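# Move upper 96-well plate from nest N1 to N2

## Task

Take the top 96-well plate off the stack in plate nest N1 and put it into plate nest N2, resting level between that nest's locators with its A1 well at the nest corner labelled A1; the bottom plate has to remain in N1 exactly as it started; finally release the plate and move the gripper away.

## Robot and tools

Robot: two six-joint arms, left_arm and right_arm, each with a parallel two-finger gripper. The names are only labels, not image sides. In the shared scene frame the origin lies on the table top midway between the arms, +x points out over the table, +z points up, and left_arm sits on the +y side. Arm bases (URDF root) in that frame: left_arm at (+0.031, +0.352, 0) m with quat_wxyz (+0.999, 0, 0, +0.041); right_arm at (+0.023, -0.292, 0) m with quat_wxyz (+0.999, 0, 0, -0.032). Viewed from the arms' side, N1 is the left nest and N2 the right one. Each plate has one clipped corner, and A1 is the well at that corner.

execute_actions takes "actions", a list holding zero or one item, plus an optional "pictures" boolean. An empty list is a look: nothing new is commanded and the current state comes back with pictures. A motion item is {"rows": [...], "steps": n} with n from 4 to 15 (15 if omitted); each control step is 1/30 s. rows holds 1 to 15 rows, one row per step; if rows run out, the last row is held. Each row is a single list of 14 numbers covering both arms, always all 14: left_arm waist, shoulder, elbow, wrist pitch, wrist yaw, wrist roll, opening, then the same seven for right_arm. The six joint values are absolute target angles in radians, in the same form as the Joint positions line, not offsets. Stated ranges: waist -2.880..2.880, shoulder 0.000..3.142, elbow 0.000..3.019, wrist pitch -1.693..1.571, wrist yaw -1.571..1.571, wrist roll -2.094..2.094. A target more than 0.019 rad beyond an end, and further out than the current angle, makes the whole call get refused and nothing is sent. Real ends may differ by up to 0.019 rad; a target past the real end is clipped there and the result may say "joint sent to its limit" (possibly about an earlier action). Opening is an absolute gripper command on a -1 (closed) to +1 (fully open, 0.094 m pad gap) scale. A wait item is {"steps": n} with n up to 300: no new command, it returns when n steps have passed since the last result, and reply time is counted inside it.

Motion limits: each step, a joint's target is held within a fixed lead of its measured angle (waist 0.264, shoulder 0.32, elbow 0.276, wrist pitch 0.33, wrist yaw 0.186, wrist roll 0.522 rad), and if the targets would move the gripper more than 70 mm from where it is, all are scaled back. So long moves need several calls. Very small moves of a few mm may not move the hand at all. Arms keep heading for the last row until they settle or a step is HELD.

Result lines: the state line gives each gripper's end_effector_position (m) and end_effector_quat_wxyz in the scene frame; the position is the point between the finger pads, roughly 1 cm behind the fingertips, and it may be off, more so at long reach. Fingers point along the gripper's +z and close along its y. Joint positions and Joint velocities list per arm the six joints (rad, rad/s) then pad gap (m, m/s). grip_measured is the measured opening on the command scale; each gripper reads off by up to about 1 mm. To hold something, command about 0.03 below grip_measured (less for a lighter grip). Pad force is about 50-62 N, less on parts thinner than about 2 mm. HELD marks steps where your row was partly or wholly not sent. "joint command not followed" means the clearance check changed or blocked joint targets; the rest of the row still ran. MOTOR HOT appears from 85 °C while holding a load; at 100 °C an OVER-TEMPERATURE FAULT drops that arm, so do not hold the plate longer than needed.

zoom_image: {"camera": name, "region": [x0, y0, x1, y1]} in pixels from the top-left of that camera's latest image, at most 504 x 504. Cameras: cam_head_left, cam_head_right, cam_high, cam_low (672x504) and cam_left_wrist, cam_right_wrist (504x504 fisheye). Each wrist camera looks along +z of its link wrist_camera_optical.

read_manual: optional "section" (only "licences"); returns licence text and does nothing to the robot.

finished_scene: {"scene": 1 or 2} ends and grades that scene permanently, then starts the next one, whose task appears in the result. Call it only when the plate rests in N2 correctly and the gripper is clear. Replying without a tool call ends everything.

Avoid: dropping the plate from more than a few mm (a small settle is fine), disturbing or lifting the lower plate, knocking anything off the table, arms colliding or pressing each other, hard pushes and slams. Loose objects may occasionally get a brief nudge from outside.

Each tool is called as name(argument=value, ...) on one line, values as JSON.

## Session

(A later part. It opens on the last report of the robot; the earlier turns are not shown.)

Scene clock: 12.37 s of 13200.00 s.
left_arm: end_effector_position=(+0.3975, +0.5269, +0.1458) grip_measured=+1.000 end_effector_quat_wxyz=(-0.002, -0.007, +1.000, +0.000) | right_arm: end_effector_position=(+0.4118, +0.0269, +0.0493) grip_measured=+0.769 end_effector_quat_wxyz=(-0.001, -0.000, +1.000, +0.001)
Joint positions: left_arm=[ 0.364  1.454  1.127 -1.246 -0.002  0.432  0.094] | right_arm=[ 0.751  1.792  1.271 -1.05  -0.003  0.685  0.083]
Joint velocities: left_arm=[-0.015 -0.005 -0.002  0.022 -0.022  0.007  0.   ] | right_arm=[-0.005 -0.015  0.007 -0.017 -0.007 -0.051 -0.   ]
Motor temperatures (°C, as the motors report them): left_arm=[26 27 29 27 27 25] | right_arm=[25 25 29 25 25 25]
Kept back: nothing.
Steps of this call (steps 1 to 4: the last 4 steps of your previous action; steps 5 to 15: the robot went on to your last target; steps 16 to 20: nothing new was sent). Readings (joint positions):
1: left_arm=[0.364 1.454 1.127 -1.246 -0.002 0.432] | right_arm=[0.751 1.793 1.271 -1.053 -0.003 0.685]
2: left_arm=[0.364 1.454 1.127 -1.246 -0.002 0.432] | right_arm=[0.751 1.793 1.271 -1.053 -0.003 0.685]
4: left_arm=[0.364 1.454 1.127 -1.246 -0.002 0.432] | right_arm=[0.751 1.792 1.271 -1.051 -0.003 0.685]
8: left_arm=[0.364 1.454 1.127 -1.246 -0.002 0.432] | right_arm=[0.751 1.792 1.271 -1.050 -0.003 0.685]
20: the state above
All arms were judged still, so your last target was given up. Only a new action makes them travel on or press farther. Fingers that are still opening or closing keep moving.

execute_actions(actions=[{"rows":[[0.358,1.461,1.18,-1.259,0,0.44,1,0.758,1.835,1.275,-1.01,0,0.7,0.7]],"steps":15}])

execute_actions(actions=[{"steps":15}], pictures=true)

Scene clock: 12.83 s of 13200.00 s.
left_arm: end_effector_position=(+0.3975, +0.5269, +0.1458) grip_measured=+1.000 end_effector_quat_wxyz=(-0.002, -0.007, +1.000, +0.000) | right_arm: end_effector_position=(+0.4155, +0.0299, +0.0360) grip_measured=+0.769 end_effector_quat_wxyz=(-0.000, -0.000, +1.000, +0.002)
Joint positions: left_arm=[ 0.364  1.454  1.127 -1.246 -0.002  0.432  0.094] | right_arm=[ 0.751  1.819  1.271 -1.021 -0.003  0.686  0.083]
Joint velocities: left_arm=[-0.015 -0.015  0.007  0.007 -0.051 -0.022  0.   ] | right_arm=[-0.015  0.005  0.002 -0.012  0.037  0.081 -0.   ]
Motor temperatures (°C, as the motors report them): left_arm=[26 27 29 27 27 25] | right_arm=[25 26 29 25 25 25]
Steps of this call (steps 1 to 3: nothing new was sent; steps 4 to 14: the first 11 steps of this action). Readings (joint positions):
4: left_arm=[0.364 1.454 1.127 -1.246 -0.002 0.432] | right_arm=[0.751 1.792 1.271 -1.047 -0.003 0.686]
5: left_arm=[0.364 1.454 1.127 -1.246 -0.002 0.432] | right_arm=[0.751 1.795 1.271 -1.038 -0.003 0.686]
7: left_arm=[0.364 1.454 1.127 -1.246 -0.002 0.432] | right_arm=[0.751 1.801 1.271 -1.025 -0.003 0.686]
11: left_arm=[0.364 1.454 1.127 -1.246 -0.002 0.432] | right_arm=[0.751 1.815 1.271 -1.021 -0.003 0.686]
14: the state above

Scene clock: 13.33 s of 13200.00 s.
left_arm: end_effector_position=(+0.3975, +0.5269, +0.1458) grip_measured=+1.000 end_effector_quat_wxyz=(-0.002, -0.007, +1.000, +0.000) | right_arm: end_effector_position=(+0.4155, +0.0299, +0.0360) grip_measured=+0.769 end_effector_quat_wxyz=(-0.000, -0.000, +1.000, +0.002)
Joint positions: left_arm=[ 0.364  1.454  1.127 -1.246 -0.002  0.432  0.094] | right_arm=[ 0.751  1.819  1.271 -1.021 -0.003  0.686  0.083]
Joint velocities: left_arm=[ 0.005 -0.005 -0.007 -0.002 -0.051 -0.037  0.   ] | right_arm=[-0.005 -0.005  0.002 -0.002 -0.007 -0.022  0.   ]
Motor temperatures (°C, as the motors report them): left_arm=[26 27 29 27 27 25] | right_arm=[25 26 29 25 25 25]
Kept back: nothing.
Steps of this call (steps 1 to 4: the last 4 steps of your previous action; steps 5 to 15: the robot went on to your last target). Readings (joint positions):
1: left_arm=[0.364 1.454 1.127 -1.246 -0.002 0.432] | right_arm=[0.751 1.819 1.271 -1.021 -0.003 0.686]
2: left_arm=[0.364 1.454 1.127 -1.246 -0.002 0.432] | right_arm=[0.751 1.819 1.271 -1.021 -0.003 0.686]
4: left_arm=[0.364 1.454 1.127 -1.246 -0.002 0.432] | right_arm=[0.751 1.819 1.271 -1.021 -0.003 0.686]
8: left_arm=[0.364 1.454 1.127 -1.246 -0.002 0.432] | right_arm=[0.751 1.819 1.271 -1.021 -0.003 0.686]
15: the state above
All arms were judged still, so your last target was given up. Only a new action makes them travel on or press farther. Fingers that are still opening or closing keep moving.

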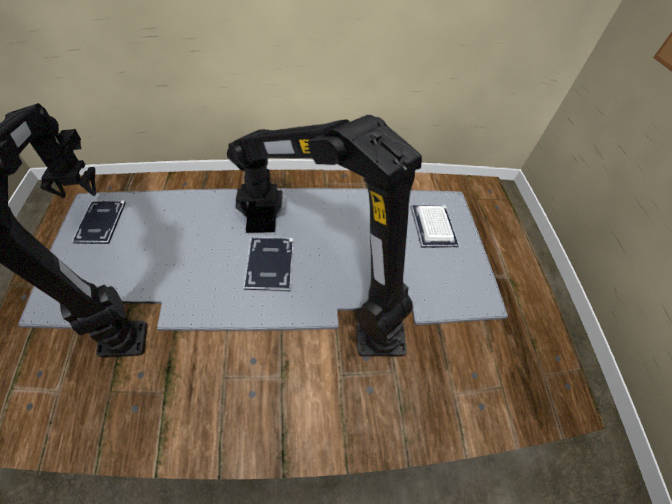

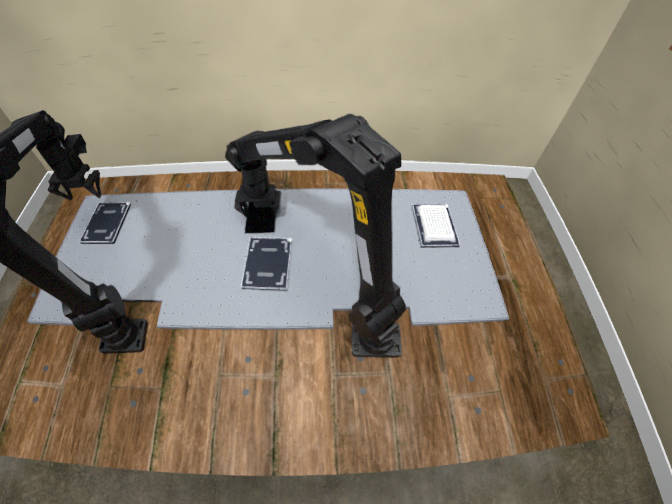

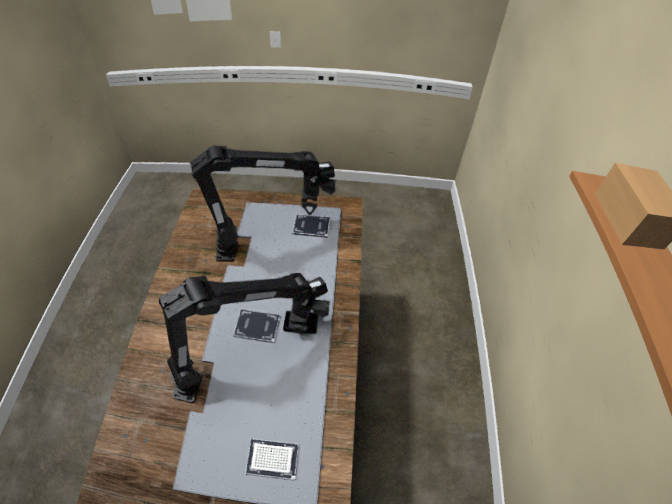

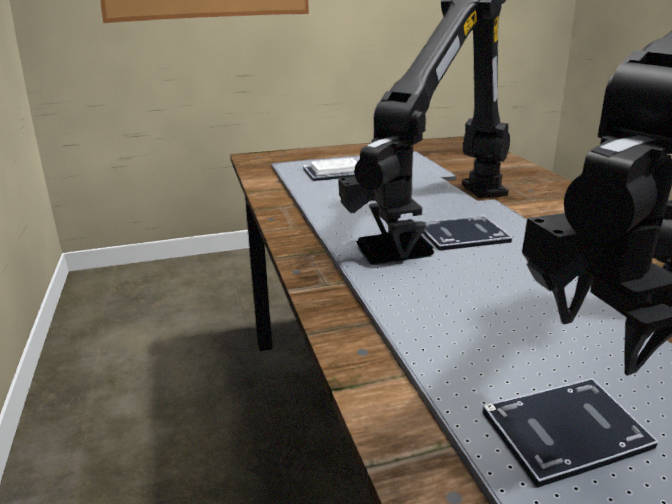

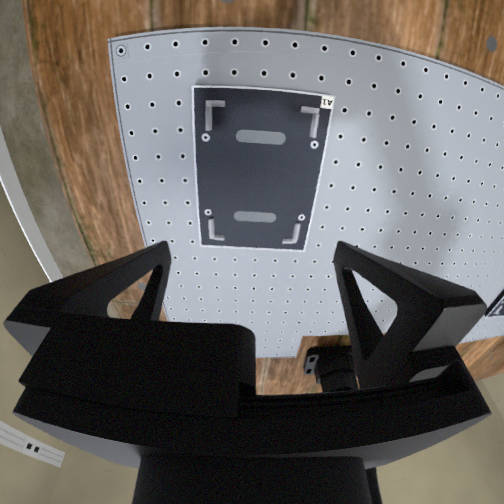

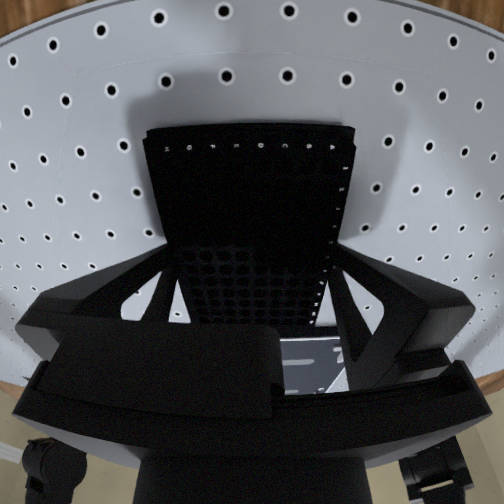

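execute_actions(actions=[{"rows":[[0.358,1.461,1.18,-1.259,0,0.44,1,0.758,1.815,1.29,-1.02,0,0.7,1]],"steps":12}])

execute_actions(actions=[{"rows":[[0.358,1.461,1.18,-1.259,0,0.44,1,0.758,1.80,1.32,-1.06,0,0.7,1],[0.358,1.461,1.18,-1.259,0,0.44,1,0.758,1.79,1.33,-1.08,0,0.7,1],[0.358,1.461,1.18,-1.259,0,0.44,1,0.758,1.775,1.34,-1.1,0,0.7,1],[0.358,1.461,1.18,-1.259,0,0.44,1,0.758,1.76,1.35,-1.13,0,0.7,1],[0.358,1.461,1.18,-1.259,0,0.44,1,0.758,1.745,1.36,-1.155,0,0.7,1],[0.358,1.461,1.18,-1.259,0,0.44,1,0.758,1.73,1.37,-1.18,0,0.7,1]],"steps":15}])

execute_actions(actions=[{"rows":[[0.358,1.461,1.18,-1.259,0,0.44,1,-0.3,1.2,1.1,-1.4,0,0,1]],"steps":15}])

execute_actions(actions=[{"steps":20}])

execute_actions(actions=[{"rows":[[-0.78,1.735,1.39,-1.19,0,-0.7,1,-0.3,1.2,1.1,-1.4,0,0,1]],"steps":15}])

execute_actions(actions=[{"steps":60}], pictures=true)

Scene clock: 14.03 s of 13200.00 s.
left_arm: end_effector_position=(+0.3975, +0.5269, +0.1458) grip_measured=+1.000 end_effector_quat_wxyz=(-0.002, -0.007, +1.000, +0.000) | right_arm: end_effector_position=(+0.4155, +0.0299, +0.0360) grip_measured=+1.000 end_effector_quat_wxyz=(-0.000, -0.000, +1.000, +0.002)
Joint positions: left_arm=[ 0.364  1.454  1.127 -1.246 -0.002  0.432  0.094] | right_arm=[ 0.751  1.819  1.271 -1.021 -0.003  0.686  0.094]
Joint velocities: left_arm=[-0.015  0.005  0.002 -0.012 -0.022  0.007  0.   ] | right_arm=[-0.005 -0.005  0.002 -0.007 -0.066  0.022  0.   ]
Motor temperatures (°C, as the motors report them): left_arm=[26 27 30 27 27 25] | right_arm=[25 26 29 25 25 25]
Steps of this call (steps 1 to 13: nothing new was sent; steps 14 to 21: the first 8 steps of this action). Readings (joint positions):
14: left_arm=[0.364 1.454 1.127 -1.246 -0.002 0.432] | right_arm=[0.751 1.819 1.271 -1.021 -0.003 0.686]
15: left_arm=[0.364 1.454 1.127 -1.246 -0.002 0.432] | right_arm=[0.751 1.819 1.271 -1.021 -0.003 0.686]
17: left_arm=[0.364 1.454 1.127 -1.246 -0.002 0.432] | right_arm=[0.751 1.819 1.271 -1.021 -0.003 0.686]
21: the state above

Scene clock: 14.53 s of 13200.00 s.
left_arm: end_effector_position=(+0.3975, +0.5269, +0.1458) grip_measured=+1.000 end_effector_quat_wxyz=(-0.002, -0.007, +1.000, +0.000) | right_arm: end_effector_position=(+0.4121, +0.0272, +0.1033) grip_measured=+1.000 end_effector_quat_wxyz=(+0.004, -0.000, +1.000, +0.005)
Joint positions: left_arm=[ 0.364  1.454  1.127 -1.246 -0.002  0.432  0.094] | right_arm=[ 0.751  1.723  1.332 -1.167 -0.003  0.686  0.094]
Joint velocities: left_arm=[-0.015  0.005  0.007 -0.022  0.022  0.051  0.   ] | right_arm=[-0.015 -0.337  0.168 -0.037 -0.066 -0.007  0.   ]
Motor temperatures (°C, as the motors report them): left_arm=[26 27 30 27 27 25] | right_arm=[25 26 29 25 25 25]
Steps of this call (steps 1 to 4: the last 4 steps of your previous action; steps 5 to 15: the first 11 steps of this action). Readings (joint positions):
5: left_arm=[0.364 1.454 1.127 -1.246 -0.002 0.432] | right_arm=[0.751 1.818 1.272 -1.026 -0.003 0.686]
6: left_arm=[0.364 1.454 1.127 -1.246 -0.002 0.432] | right_arm=[0.751 1.818 1.275 -1.038 -0.003 0.686]
8: left_arm=[0.364 1.454 1.127 -1.246 -0.002 0.432] | right_arm=[0.751 1.810 1.284 -1.075 -0.003 0.686]
12: left_arm=[0.364 1.454 1.127 -1.246 -0.002 0.432] | right_arm=[0.751 1.764 1.313 -1.155 -0.003 0.686]
15: the state above

Scene clock: 15.03 s of 13200.00 s.
left_arm: end_effector_position=(+0.3975, +0.5269, +0.1458) grip_measured=+1.000 end_effector_quat_wxyz=(-0.002, -0.007, +1.000, +0.000) | right_arm: end_effector_position=(+0.3827, -0.1580, +0.1882) grip_measured=+1.000 end_effector_quat_wxyz=(+0.009, -0.027, +1.000, +0.005)
Joint positions: left_arm=[ 0.364  1.454  1.127 -1.246 -0.002  0.432  0.094] | right_arm=[ 0.42   1.351  1.137 -1.338 -0.004  0.301  0.094]
Joint velocities: left_arm=[ 0.005  0.005  0.002  0.002  0.037 -0.051  0.   ] | right_arm=[-1.519 -1.206 -0.139 -0.291  0.022 -1.018  0.   ]
Motor temperatures (°C, as the motors report them): left_arm=[26 27 30 27 27 25] | right_arm=[25 26 29 25 25 25]
Steps of this call (steps 1 to 4: the last 4 steps of your previous action; steps 5 to 15: the first 11 steps of this action). Readings (joint positions):
5: left_arm=[0.364 1.454 1.127 -1.246 -0.002 0.432] | right_arm=[0.746 1.693 1.337 -1.173 -0.003 0.660]
6: left_arm=[0.364 1.454 1.127 -1.246 -0.002 0.432] | right_arm=[0.737 1.676 1.313 -1.188 -0.004 0.625]
8: left_arm=[0.364 1.454 1.127 -1.246 -0.002 0.432] | right_arm=[0.695 1.621 1.252 -1.232 -0.004 0.553]
12: left_arm=[0.364 1.454 1.127 -1.246 -0.002 0.432] | right_arm=[0.557 1.475 1.164 -1.303 -0.004 0.405]
15: the state above

Scene clock: 15.70 s of 13200.00 s.
left_arm: end_effector_position=(+0.3975, +0.5269, +0.1458) grip_measured=+1.000 end_effector_quat_wxyz=(-0.002, -0.007, +1.000, +0.000) | right_arm: end_effector_position=(+0.3477, -0.4168, +0.2277) grip_measured=+1.000 end_effector_quat_wxyz=(+0.044, +0.192, +0.980, -0.009)
Joint positions: left_arm=[ 0.364  1.454  1.127 -1.246 -0.002  0.432  0.094] | right_arm=[-0.3    1.194  1.102 -1.39   0.004  0.021  0.094]
Joint velocities: left_arm=[-0.015  0.015 -0.002 -0.002 -0.007  0.051  0.   ] | right_arm=[ 0.054  0.005  0.002  0.002  0.037 -0.051  0.   ]
Motor temperatures (°C, as the motors report them): left_arm=[26 27 30 27 27 25] | right_arm=[25 26 29 25 25 25]
Kept back: nothing.
Steps of this call (steps 1 to 4: the last 4 steps of your previous action; steps 5 to 20: the robot went on to your last target). Readings (joint positions):
1: left_arm=[0.364 1.454 1.127 -1.246 -0.002 0.432] | right_arm=[0.366 1.311 1.133 -1.347 -0.004 0.267]
2: left_arm=[0.364 1.454 1.127 -1.246 -0.002 0.432] | right_arm=[0.308 1.275 1.131 -1.355 -0.004 0.235]
4: left_arm=[0.364 1.454 1.127 -1.246 -0.002 0.432] | right_arm=[0.177 1.216 1.130 -1.367 -0.004 0.178]
8: left_arm=[0.364 1.454 1.127 -1.246 -0.002 0.432] | right_arm=[-0.115 1.169 1.130 -1.377 -0.003 0.101]
20: the state above

Scene clock: 16.07 s of 13200.00 s.
left_arm: end_effector_position=(+0.5012, +0.4105, +0.1031) grip_measured=+1.000 end_effector_quat_wxyz=(-0.023, -0.095, +0.995, +0.002) | right_arm: end_effector_position=(+0.3477, -0.4166, +0.2277) grip_measured=+1.000 end_effector_quat_wxyz=(+0.043, +0.189, +0.981, -0.010)
Joint positions: left_arm=[ 0.041  1.688  1.285 -1.213 -0.005 -0.067  0.094] | right_arm=[-0.3    1.194  1.102 -1.39   0.004  0.015  0.094]
Joint velocities: left_arm=[-1.236  0.386  0.09   0.032 -0.051 -1.487  0.   ] | right_arm=[-0.005  0.005  0.007 -0.002  0.007 -0.037  0.   ]
Motor temperatures (°C, as the motors report them): left_arm=[26 27 30 27 27 25] | right_arm=[25 26 29 25 25 25]
Steps of this call (steps 1 to 11: the first 11 steps of this action). Readings (joint positions):
1: left_arm=[0.357 1.461 1.132 -1.246 -0.004 0.400] | right_arm=[-0.300 1.194 1.102 -1.390 0.004 0.020]
2: left_arm=[0.344 1.477 1.149 -1.246 -0.005 0.357] | right_arm=[-0.300 1.194 1.102 -1.390 0.004 0.019]
4: left_arm=[0.295 1.531 1.196 -1.241 -0.005 0.270] | right_arm=[-0.300 1.194 1.102 -1.390 0.004 0.017]
8: left_arm=[0.160 1.637 1.266 -1.221 -0.005 0.081] | right_arm=[-0.300 1.194 1.102 -1.390 0.004 0.016]
11: the state above

Scene clock: 18.07 s of 13200.00 s.
left_arm: end_effector_position=(+0.4134, +0.0285, +0.1080) grip_measured=+1.000 end_effector_quat_wxyz=(-0.003, +0.004, +1.000, +0.001) | right_arm: end_effector_position=(+0.3477, -0.4166, +0.2277) grip_measured=+1.000 end_effector_quat_wxyz=(+0.043, +0.188, +0.981, -0.010)
Joint positions: left_arm=[-0.782  1.725  1.349 -1.201  0.002 -0.692  0.094] | right_arm=[-0.3    1.194  1.102 -1.39   0.004  0.014  0.094]
Joint velocities: left_arm=[-0.015 -0.005  0.002  0.002 -0.007  0.007  0.   ] | right_arm=[-0.005 -0.015 -0.002  0.012  0.022 -0.051  0.   ]
Motor temperatures (°C, as the motors report them): left_arm=[26 27 30 27 27 25] | right_arm=[25 26 30 25 25 25]
Kept back: nothing.
Steps of this call (steps 1 to 4: the last 4 steps of your previous action; steps 5 to 45: the robot went on to your last target; steps 46 to 60: nothing new was sent). Readings (joint positions):
1: left_arm=[-0.001 1.700 1.287 -1.211 -0.005 -0.117] | right_arm=[-0.300 1.194 1.102 -1.390 0.004 0.015]
2: left_arm=[-0.043 1.709 1.288 -1.210 -0.005 -0.166] | right_arm=[-0.300 1.194 1.102 -1.390 0.004 0.015]
4: left_arm=[-0.130 1.719 1.288 -1.210 -0.005 -0.262] | right_arm=[-0.300 1.194 1.102 -1.390 0.004 0.015]
8: left_arm=[-0.308 1.724 1.288 -1.210 -0.005 -0.405] | right_arm=[-0.300 1.194 1.102 -1.390 0.004 0.015]
60: the state above
All arms were judged still, so your last target was given up. Only a new action makes them travel on or press farther. Fingers that are still opening or closing keep moving.

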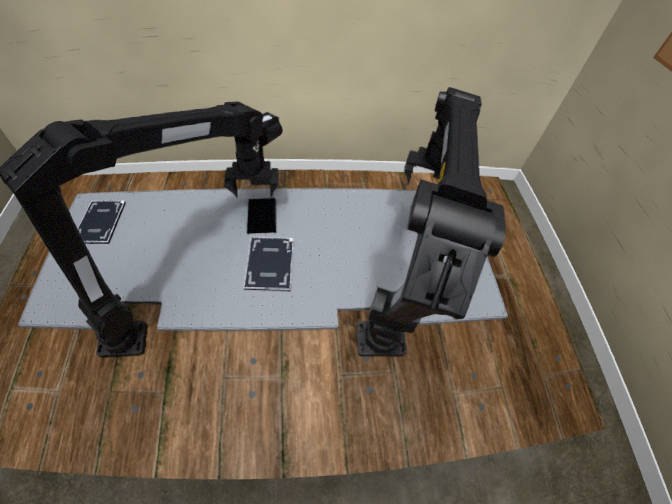

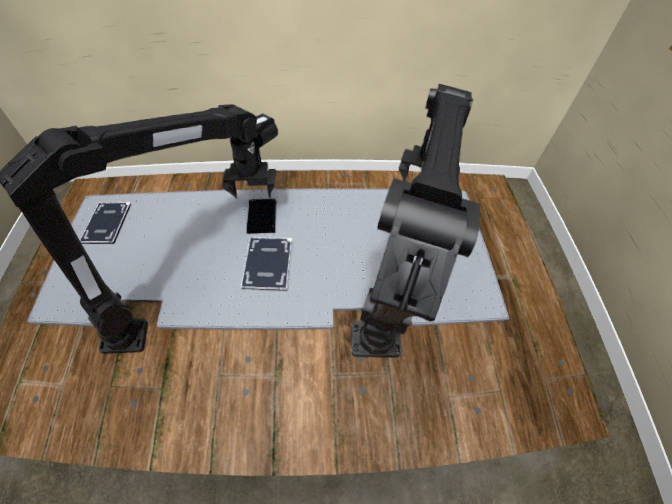

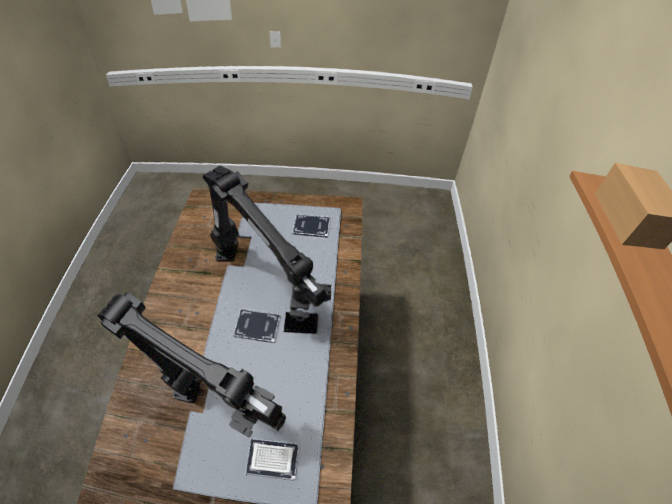

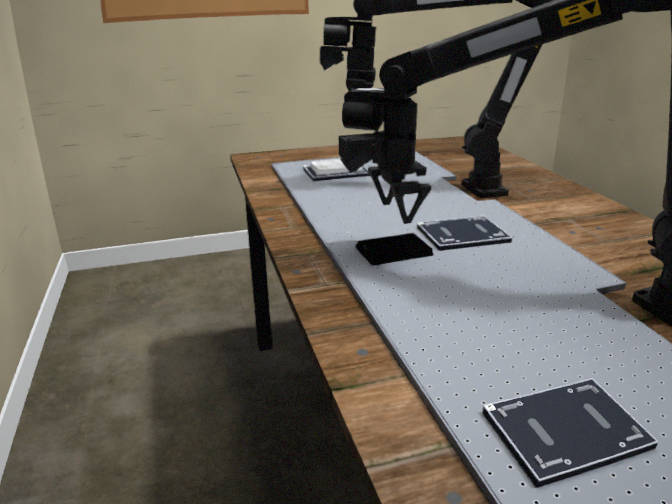

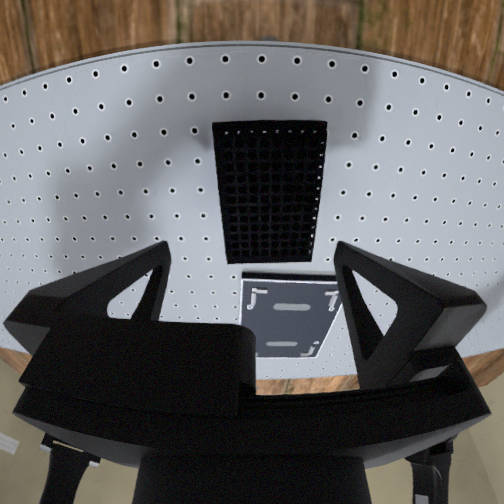

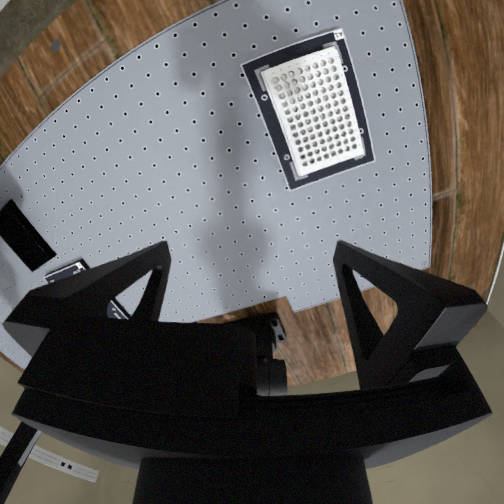

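execute_actions(actions=[{"rows":[[-0.815,1.735,1.39,-1.19,0,-0.74,1,-0.3,1.2,1.1,-1.4,0,0,1]],"steps":12}])

execute_actions(actions=[{"rows":[[-0.815,1.795,1.28,-1.03,0,-0.74,1,-0.3,1.2,1.1,-1.4,0,0,1]],"steps":15}])

execute_actions(actions=[{"steps":20}], pictures=true)

Scene clock: 18.67 s of 13200.00 s.
left_arm: end_effector_position=(+0.4064, +0.0203, +0.1080) grip_measured=+1.000 end_effector_quat_wxyz=(-0.003, -0.001, +1.000, +0.002) | right_arm: end_effector_position=(+0.3477, -0.4166, +0.2277) grip_measured=+1.000 end_effector_quat_wxyz=(+0.043, +0.188, +0.981, -0.010)
Joint positions: left_arm=[-0.804  1.725  1.349 -1.201  0.002 -0.725  0.094] | right_arm=[-0.3    1.194  1.102 -1.39   0.004  0.014  0.094]
Joint velocities: left_arm=[-0.054 -0.015 -0.002  0.007 -0.051 -0.037  0.   ] | right_arm=[-0.005  0.015  0.002  0.002 -0.022  0.051  0.   ]
Motor temperatures (°C, as the motors report them): left_arm=[26 27 30 27 27 25] | right_arm=[25 26 30 25 25 25]
Steps of this call (steps 1 to 10: nothing new was sent; steps 11 to 18: the first 8 steps of this action). Readings (joint positions):
11: left_arm=[-0.783 1.725 1.349 -1.201 0.002 -0.698] | right_arm=[-0.300 1.194 1.102 -1.390 0.004 0.014]
12: left_arm=[-0.785 1.725 1.349 -1.201 0.002 -0.704] | right_arm=[-0.300 1.194 1.102 -1.390 0.004 0.014]
14: left_arm=[-0.792 1.725 1.349 -1.201 0.002 -0.714] | right_arm=[-0.300 1.194 1.102 -1.390 0.004 0.014]
18: the state above

Scene clock: 19.17 s of 13200.00 s.
left_arm: end_effector_position=(+0.4089, +0.0165, +0.0474) grip_measured=+1.000 end_effector_quat_wxyz=(-0.000, -0.004, +1.000, -0.001) | right_arm: end_effector_position=(+0.3477, -0.4166, +0.2277) grip_measured=+1.000 end_effector_quat_wxyz=(+0.043, +0.188, +0.981, -0.010)
Joint positions: left_arm=[-0.806  1.8    1.277 -1.047  0.002 -0.731  0.094] | right_arm=[-0.3    1.194  1.102 -1.39   0.004  0.014  0.094]
Joint velocities: left_arm=[-0.015 -0.024 -0.012 -0.002  0.037 -0.007  0.   ] | right_arm=[-0.005 -0.005 -0.002 -0.002 -0.007 -0.007  0.   ]
Motor temperatures (°C, as the motors report them): left_arm=[26 27 30 27 27 25] | right_arm=[25 26 30 25 25 25]
Steps of this call (steps 1 to 4: the last 4 steps of your previous action; steps 5 to 15: the first 11 steps of this action). Readings (joint positions):
5: left_arm=[-0.806 1.727 1.340 -1.174 0.002 -0.730] | right_arm=[-0.300 1.194 1.102 -1.390 0.004 0.014]
6: left_arm=[-0.806 1.727 1.327 -1.124 0.002 -0.730] | right_arm=[-0.300 1.194 1.102 -1.390 0.004 0.014]
8: left_arm=[-0.806 1.745 1.306 -1.068 0.002 -0.730] | right_arm=[-0.300 1.194 1.102 -1.390 0.004 0.014]
12: left_arm=[-0.806 1.788 1.283 -1.048 0.002 -0.731] | right_arm=[-0.300 1.194 1.102 -1.390 0.004 0.014]
15: the state above

Scene clock: 19.83 s of 13200.00 s.
left_arm: end_effector_position=(+0.4094, +0.0161, +0.0476) grip_measured=+1.000 end_effector_quat_wxyz=(+0.001, -0.004, +1.000, -0.002) | right_arm: end_effector_position=(+0.3477, -0.4166, +0.2277) grip_measured=+1.000 end_effector_quat_wxyz=(+0.043, +0.188, +0.981, -0.010)
Joint positions: left_arm=[-0.806  1.799  1.277 -1.045  0.002 -0.731  0.094] | right_arm=[-0.3    1.194  1.102 -1.39   0.004  0.014  0.094]
Joint velocities: left_arm=[ 0.015 -0.015 -0.007 -0.002  0.066 -0.007  0.   ] | right_arm=[-0.015 -0.015  0.012 -0.007 -0.037 -0.007  0.   ]
Motor temperatures (°C, as the motors report them): left_arm=[26 28 30 27 27 25] | right_arm=[25 26 30 25 25 25]
Kept back: nothing.
Steps of this call (steps 1 to 4: the last 4 steps of your previous action; steps 5 to 15: the robot went on to your last target; steps 16 to 20: nothing new was sent). Readings (joint positions):
1: left_arm=[-0.806 1.800 1.277 -1.047 0.002 -0.731] | right_arm=[-0.300 1.194 1.102 -1.390 0.004 0.014]
2: left_arm=[-0.806 1.800 1.277 -1.047 0.002 -0.731] | right_arm=[-0.300 1.194 1.102 -1.390 0.004 0.014]
4: left_arm=[-0.806 1.799 1.277 -1.045 0.002 -0.731] | right_arm=[-0.300 1.194 1.102 -1.390 0.004 0.014]
8: left_arm=[-0.806 1.799 1.277 -1.045 0.002 -0.731] | right_arm=[-0.300 1.194 1.102 -1.390 0.004 0.014]
20: the state above
All arms were judged still, so your last target was given up. Only a new action makes them travel on or press farther. Fingers that are still opening or closing keep moving.

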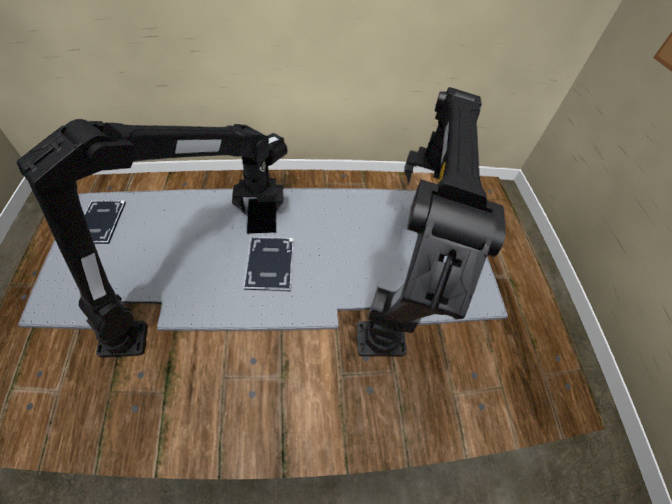

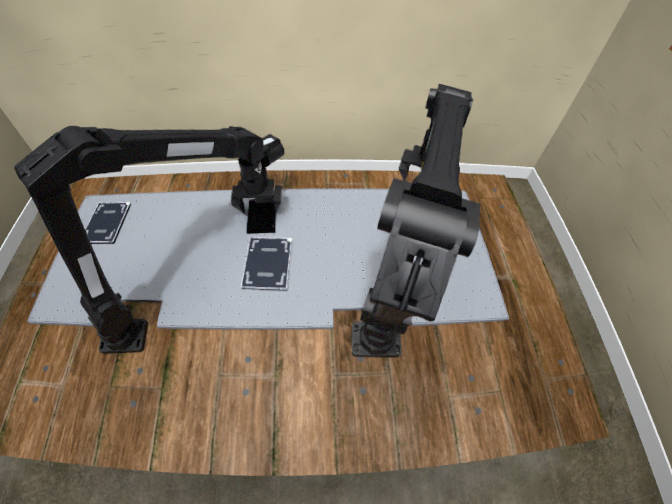

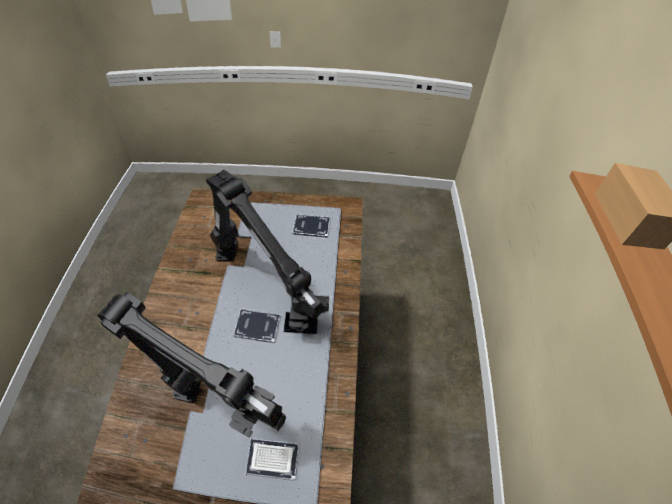

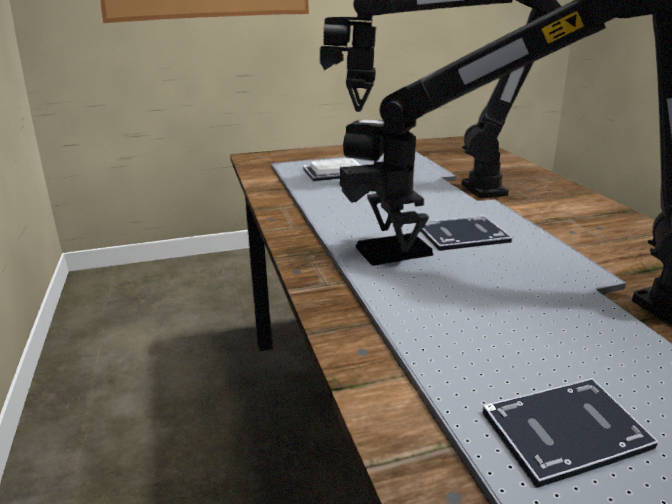

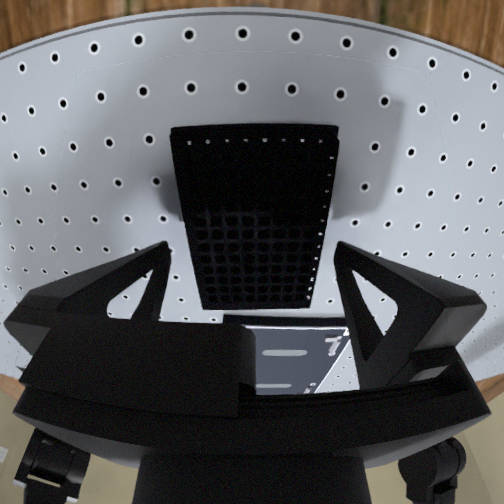

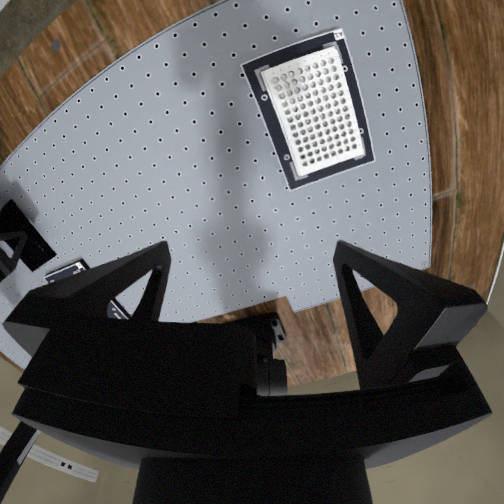

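execute_actions(actions=[{"rows":[[-0.815,1.838,1.27,-1.0,0,-0.74,1,-0.3,1.2,1.1,-1.4,0,0,1]],"steps":15}])

execute_actions(actions=[{"steps":15}], pictures=true)

Scene clock: 20.33 s of 13200.00 s.
left_arm: end_effector_position=(+0.4130, +0.0129, +0.0355) grip_measured=+1.000 end_effector_quat_wxyz=(+0.003, -0.004, +1.000, -0.004) | right_arm: end_effector_position=(+0.3477, -0.4166, +0.2277) grip_measured=+1.000 end_effector_quat_wxyz=(+0.043, +0.188, +0.981, -0.010)
Joint positions: left_arm=[-0.806  1.824  1.277 -1.015  0.002 -0.732  0.094] | right_arm=[-0.3    1.194  1.102 -1.39   0.004  0.014  0.094]
Joint velocities: left_arm=[ 0.005 -0.005 -0.012 -0.002  0.066  0.022  0.   ] | right_arm=[ 0.005 -0.015 -0.007 -0.002 -0.051 -0.11   0.   ]
Motor temperatures (°C, as the motors report them): left_arm=[26 28 30 27 27 25] | right_arm=[25 26 30 25 25 25]
Steps of this call (steps 1 to 4: nothing new was sent; steps 5 to 15: the first 11 steps of this action). Readings (joint positions):
5: left_arm=[-0.806 1.801 1.277 -1.040 0.002 -0.731] | right_arm=[-0.300 1.194 1.102 -1.390 0.004 0.014]
6: left_arm=[-0.806 1.802 1.277 -1.031 0.002 -0.732] | right_arm=[-0.300 1.194 1.102 -1.390 0.004 0.014]
8: left_arm=[-0.806 1.809 1.277 -1.019 0.002 -0.732] | right_arm=[-0.300 1.194 1.102 -1.390 0.004 0.014]
12: left_arm=[-0.806 1.821 1.277 -1.015 0.002 -0.732] | right_arm=[-0.300 1.194 1.102 -1.390 0.004 0.014]
15: the state above

Scene clock: 20.83 s of 13200.00 s.
left_arm: end_effector_position=(+0.4130, +0.0129, +0.0355) grip_measured=+1.000 end_effector_quat_wxyz=(+0.003, -0.004, +1.000, -0.004) | right_arm: end_effector_position=(+0.3477, -0.4166, +0.2277) grip_measured=+1.000 end_effector_quat_wxyz=(+0.043, +0.188, +0.981, -0.010)
Joint positions: left_arm=[-0.806  1.824  1.277 -1.015  0.002 -0.732  0.094] | right_arm=[-0.3    1.194  1.102 -1.39   0.004  0.014  0.094]
Joint velocities: left_arm=[-0.005 -0.005 -0.017  0.007 -0.007  0.022  0.   ] | right_arm=[ 0.005  0.005 -0.012 -0.012  0.037  0.022  0.   ]
Motor temperatures (°C, as the motors report them): left_arm=[26 28 30 27 27 25] | right_arm=[25 26 30 25 25 25]
Kept back: nothing.
Steps of this call (steps 1 to 4: the last 4 steps of your previous action; steps 5 to 15: the robot went on to your last target). Readings (joint positions):
1: left_arm=[-0.806 1.824 1.277 -1.015 0.002 -0.732] | right_arm=[-0.300 1.194 1.102 -1.390 0.004 0.014]
2: left_arm=[-0.806 1.824 1.277 -1.015 0.002 -0.732] | right_arm=[-0.300 1.194 1.102 -1.390 0.004 0.014]
4: left_arm=[-0.806 1.824 1.277 -1.015 0.002 -0.732] | right_arm=[-0.300 1.194 1.102 -1.390 0.004 0.014]
8: left_arm=[-0.806 1.824 1.277 -1.015 0.002 -0.732] | right_arm=[-0.300 1.194 1.102 -1.390 0.004 0.014]
15: the state above
All arms were judged still, so your last target was given up. Only a new action makes them travel on or press farther. Fingers that are still opening or closing keep moving.

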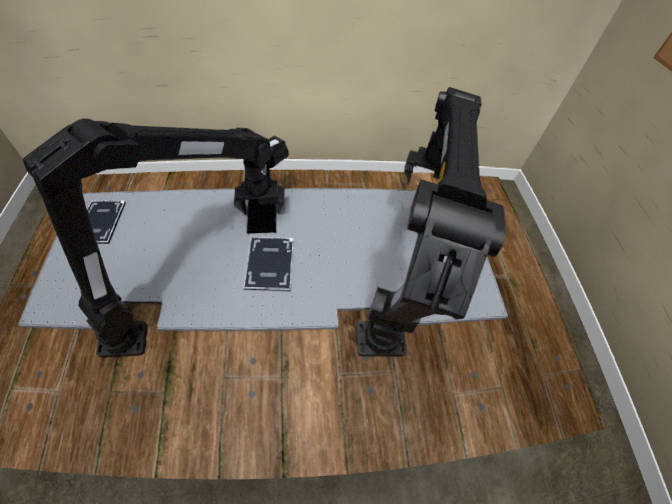

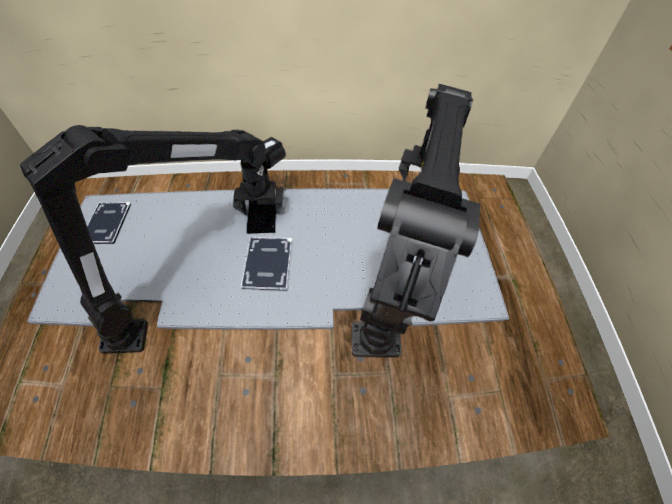

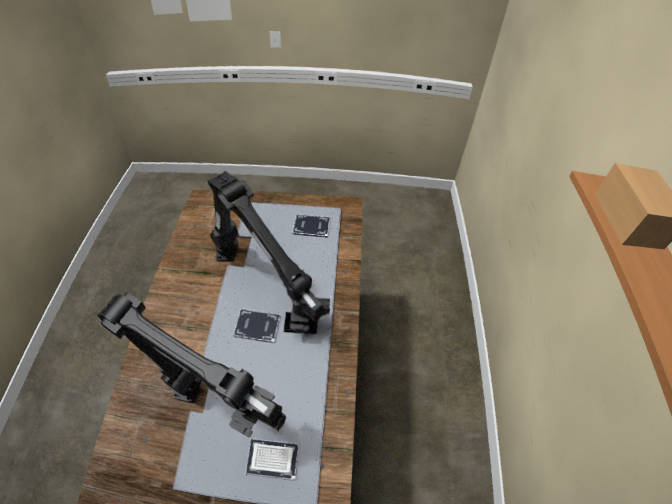

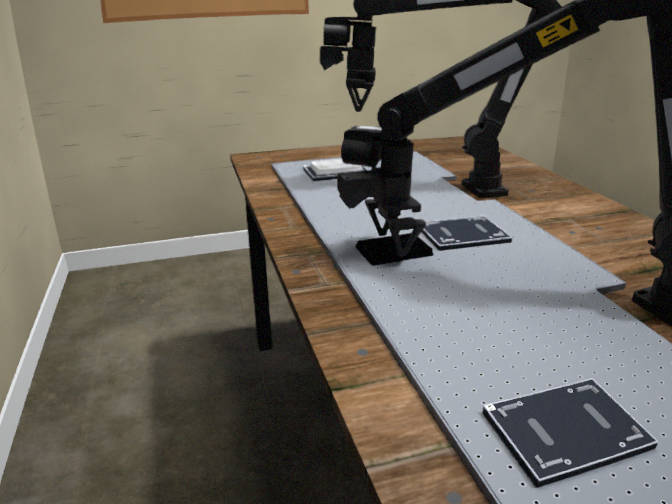

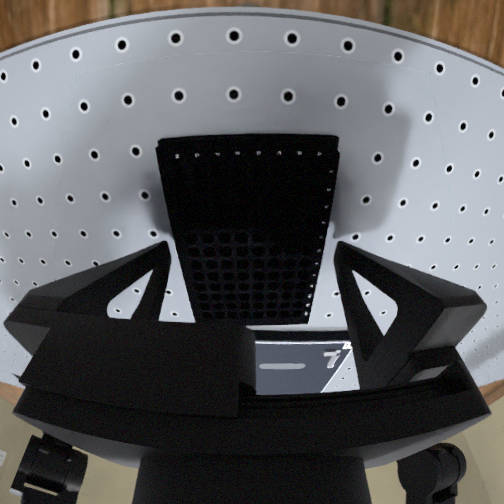

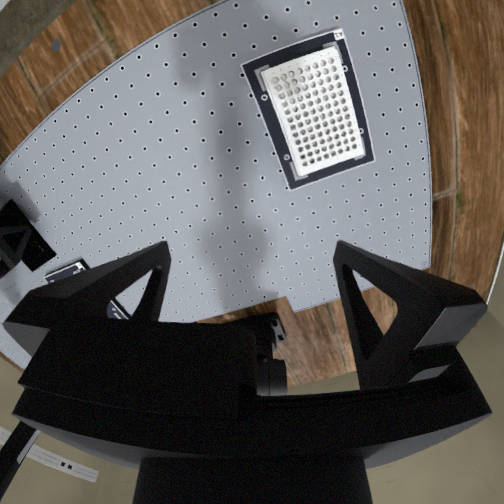

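Lower via q3 (down and inward).

execute_actions(actions=[{"rows":[[-0.815,1.838,1.245,-1.0,0,-0.74,1,-0.3,1.2,1.1,-1.4,0,0,1]],"steps":15}])

execute_actions(actions=[{"steps":15}], pictures=true)

Scene clock: 21.30 s of 13200.00 s.
left_arm: end_effector_position=(+0.4062, +0.0188, +0.0277) grip_measured=+1.000 end_effector_quat_wxyz=(-0.004, -0.005, +1.000, +0.002) | right_arm: end_effector_position=(+0.3477, -0.4166, +0.2277) grip_measured=+1.000 end_effector_quat_wxyz=(+0.043, +0.188, +0.981, -0.010)
Joint positions: left_arm=[-0.806  1.824  1.253 -1.009  0.002 -0.734  0.094] | right_arm=[-0.3    1.194  1.102 -1.39   0.004  0.014  0.094]
Joint velocities: left_arm=[-0.015  0.005 -0.042 -0.002 -0.037 -0.037  0.   ] | right_arm=[-0.015 -0.005 -0.002  0.002 -0.051  0.022  0.   ]
Motor temperatures (°C, as the motors report them): left_arm=[26 28 30 27 27 25] | right_arm=[25 26 30 25 25 25]
Steps of this call (steps 1 to 3: nothing new was sent; steps 4 to 14: the first 11 steps of this action). Readings (joint positions):
4: left_arm=[-0.806 1.824 1.274 -1.014 0.002 -0.732] | right_arm=[-0.300 1.194 1.102 -1.390 0.004 0.014]
5: left_arm=[-0.806 1.824 1.270 -1.012 0.002 -0.732] | right_arm=[-0.300 1.194 1.102 -1.390 0.004 0.014]
7: left_arm=[-0.806 1.824 1.259 -1.012 0.002 -0.732] | right_arm=[-0.300 1.194 1.102 -1.390 0.004 0.014]
11: left_arm=[-0.806 1.824 1.254 -1.009 0.002 -0.734] | right_arm=[-0.300 1.194 1.102 -1.390 0.004 0.014]
14: the state above

Scene clock: 21.80 s of 13200.00 s.
left_arm: end_effector_position=(+0.4058, +0.0192, +0.0273) grip_measured=+1.000 end_effector_quat_wxyz=(-0.005, -0.005, +1.000, +0.003) | right_arm: end_effector_position=(+0.3477, -0.4166, +0.2277) grip_measured=+1.000 end_effector_quat_wxyz=(+0.043, +0.188, +0.981, -0.010)
Joint positions: left_arm=[-0.806  1.824  1.252 -1.009  0.002 -0.734  0.094] | right_arm=[-0.3    1.194  1.102 -1.39   0.004  0.014  0.094]
Joint velocities: left_arm=[ 0.005  0.005 -0.007 -0.002  0.037  0.037  0.   ] | right_arm=[ 0.005 -0.005  0.007 -0.007  0.022  0.066  0.   ]
Motor temperatures (°C, as the motors report them): left_arm=[26 28 30 27 27 25] | right_arm=[25 26 30 25 25 25]
Kept back: nothing.
Steps of this call (steps 1 to 4: the last 4 steps of your previous action; steps 5 to 15: the robot went on to your last target). Readings (joint positions):
1: left_arm=[-0.806 1.824 1.252 -1.009 0.002 -0.734] | right_arm=[-0.300 1.194 1.102 -1.390 0.004 0.014]
2: left_arm=[-0.806 1.824 1.252 -1.009 0.002 -0.734] | right_arm=[-0.300 1.194 1.102 -1.390 0.004 0.014]
4: left_arm=[-0.806 1.824 1.252 -1.009 0.002 -0.734] | right_arm=[-0.300 1.194 1.102 -1.390 0.004 0.014]
8: left_arm=[-0.806 1.824 1.252 -1.009 0.002 -0.734] | right_arm=[-0.300 1.194 1.102 -1.390 0.004 0.014]
15: the state above
All arms were judged still, so your last target was given up. Only a new action makes them travel on or press farther. Fingers that are still opening or closing keep moving.

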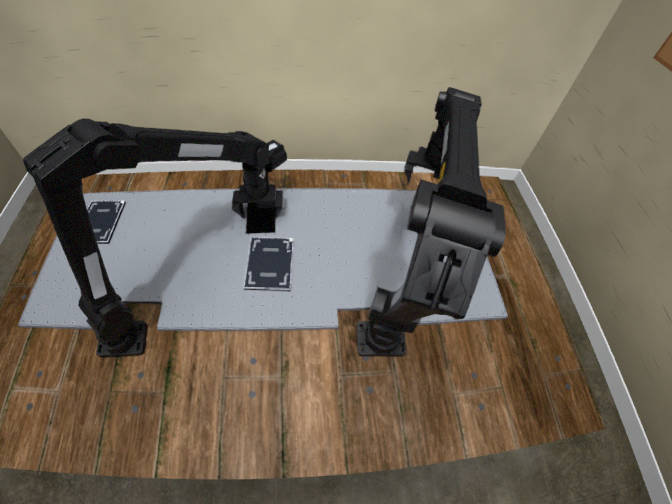

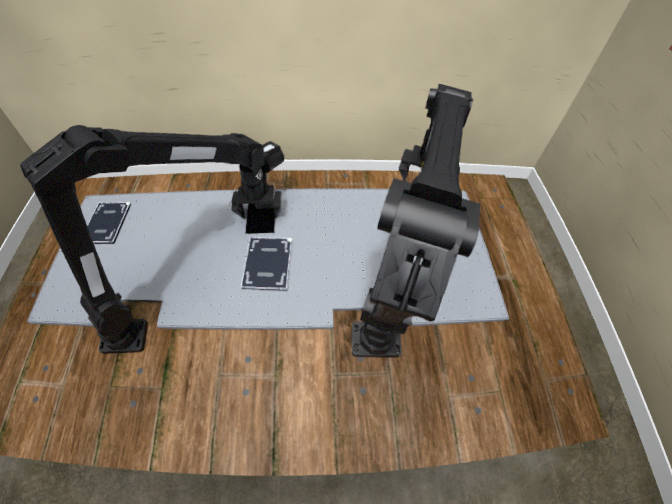

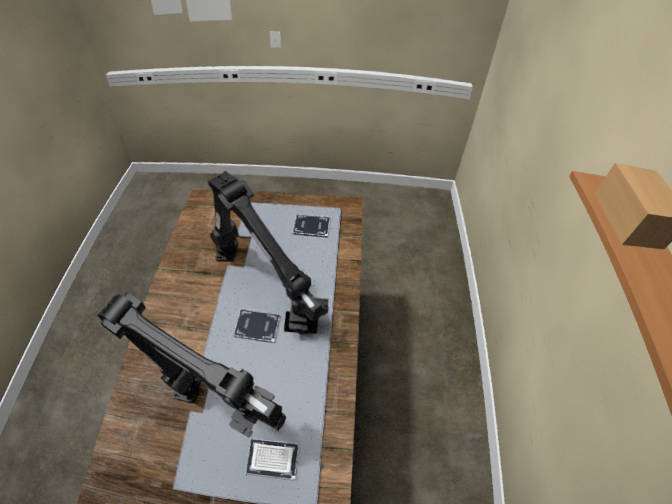

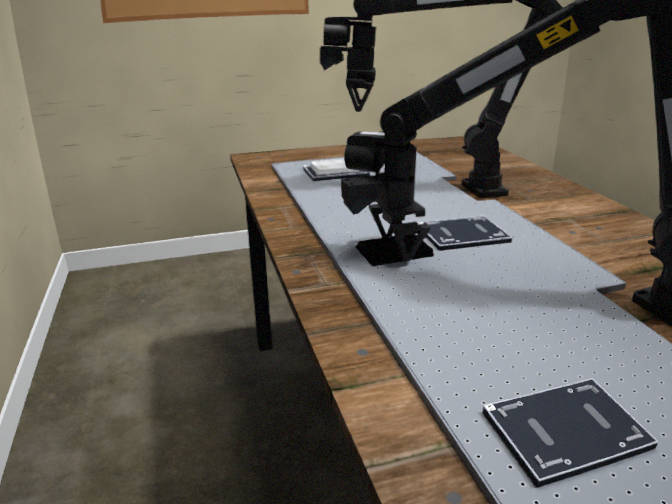

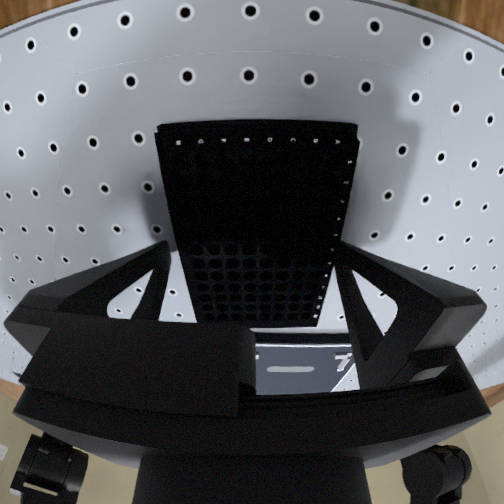

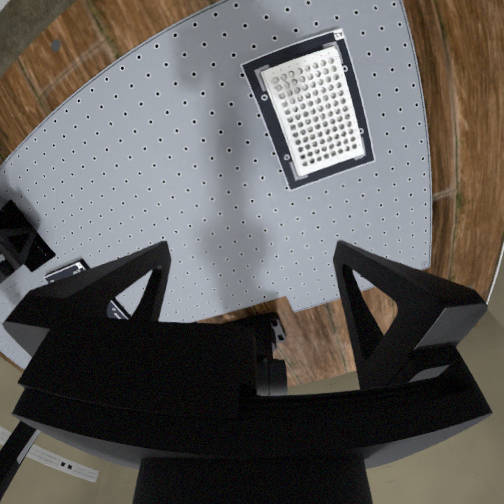

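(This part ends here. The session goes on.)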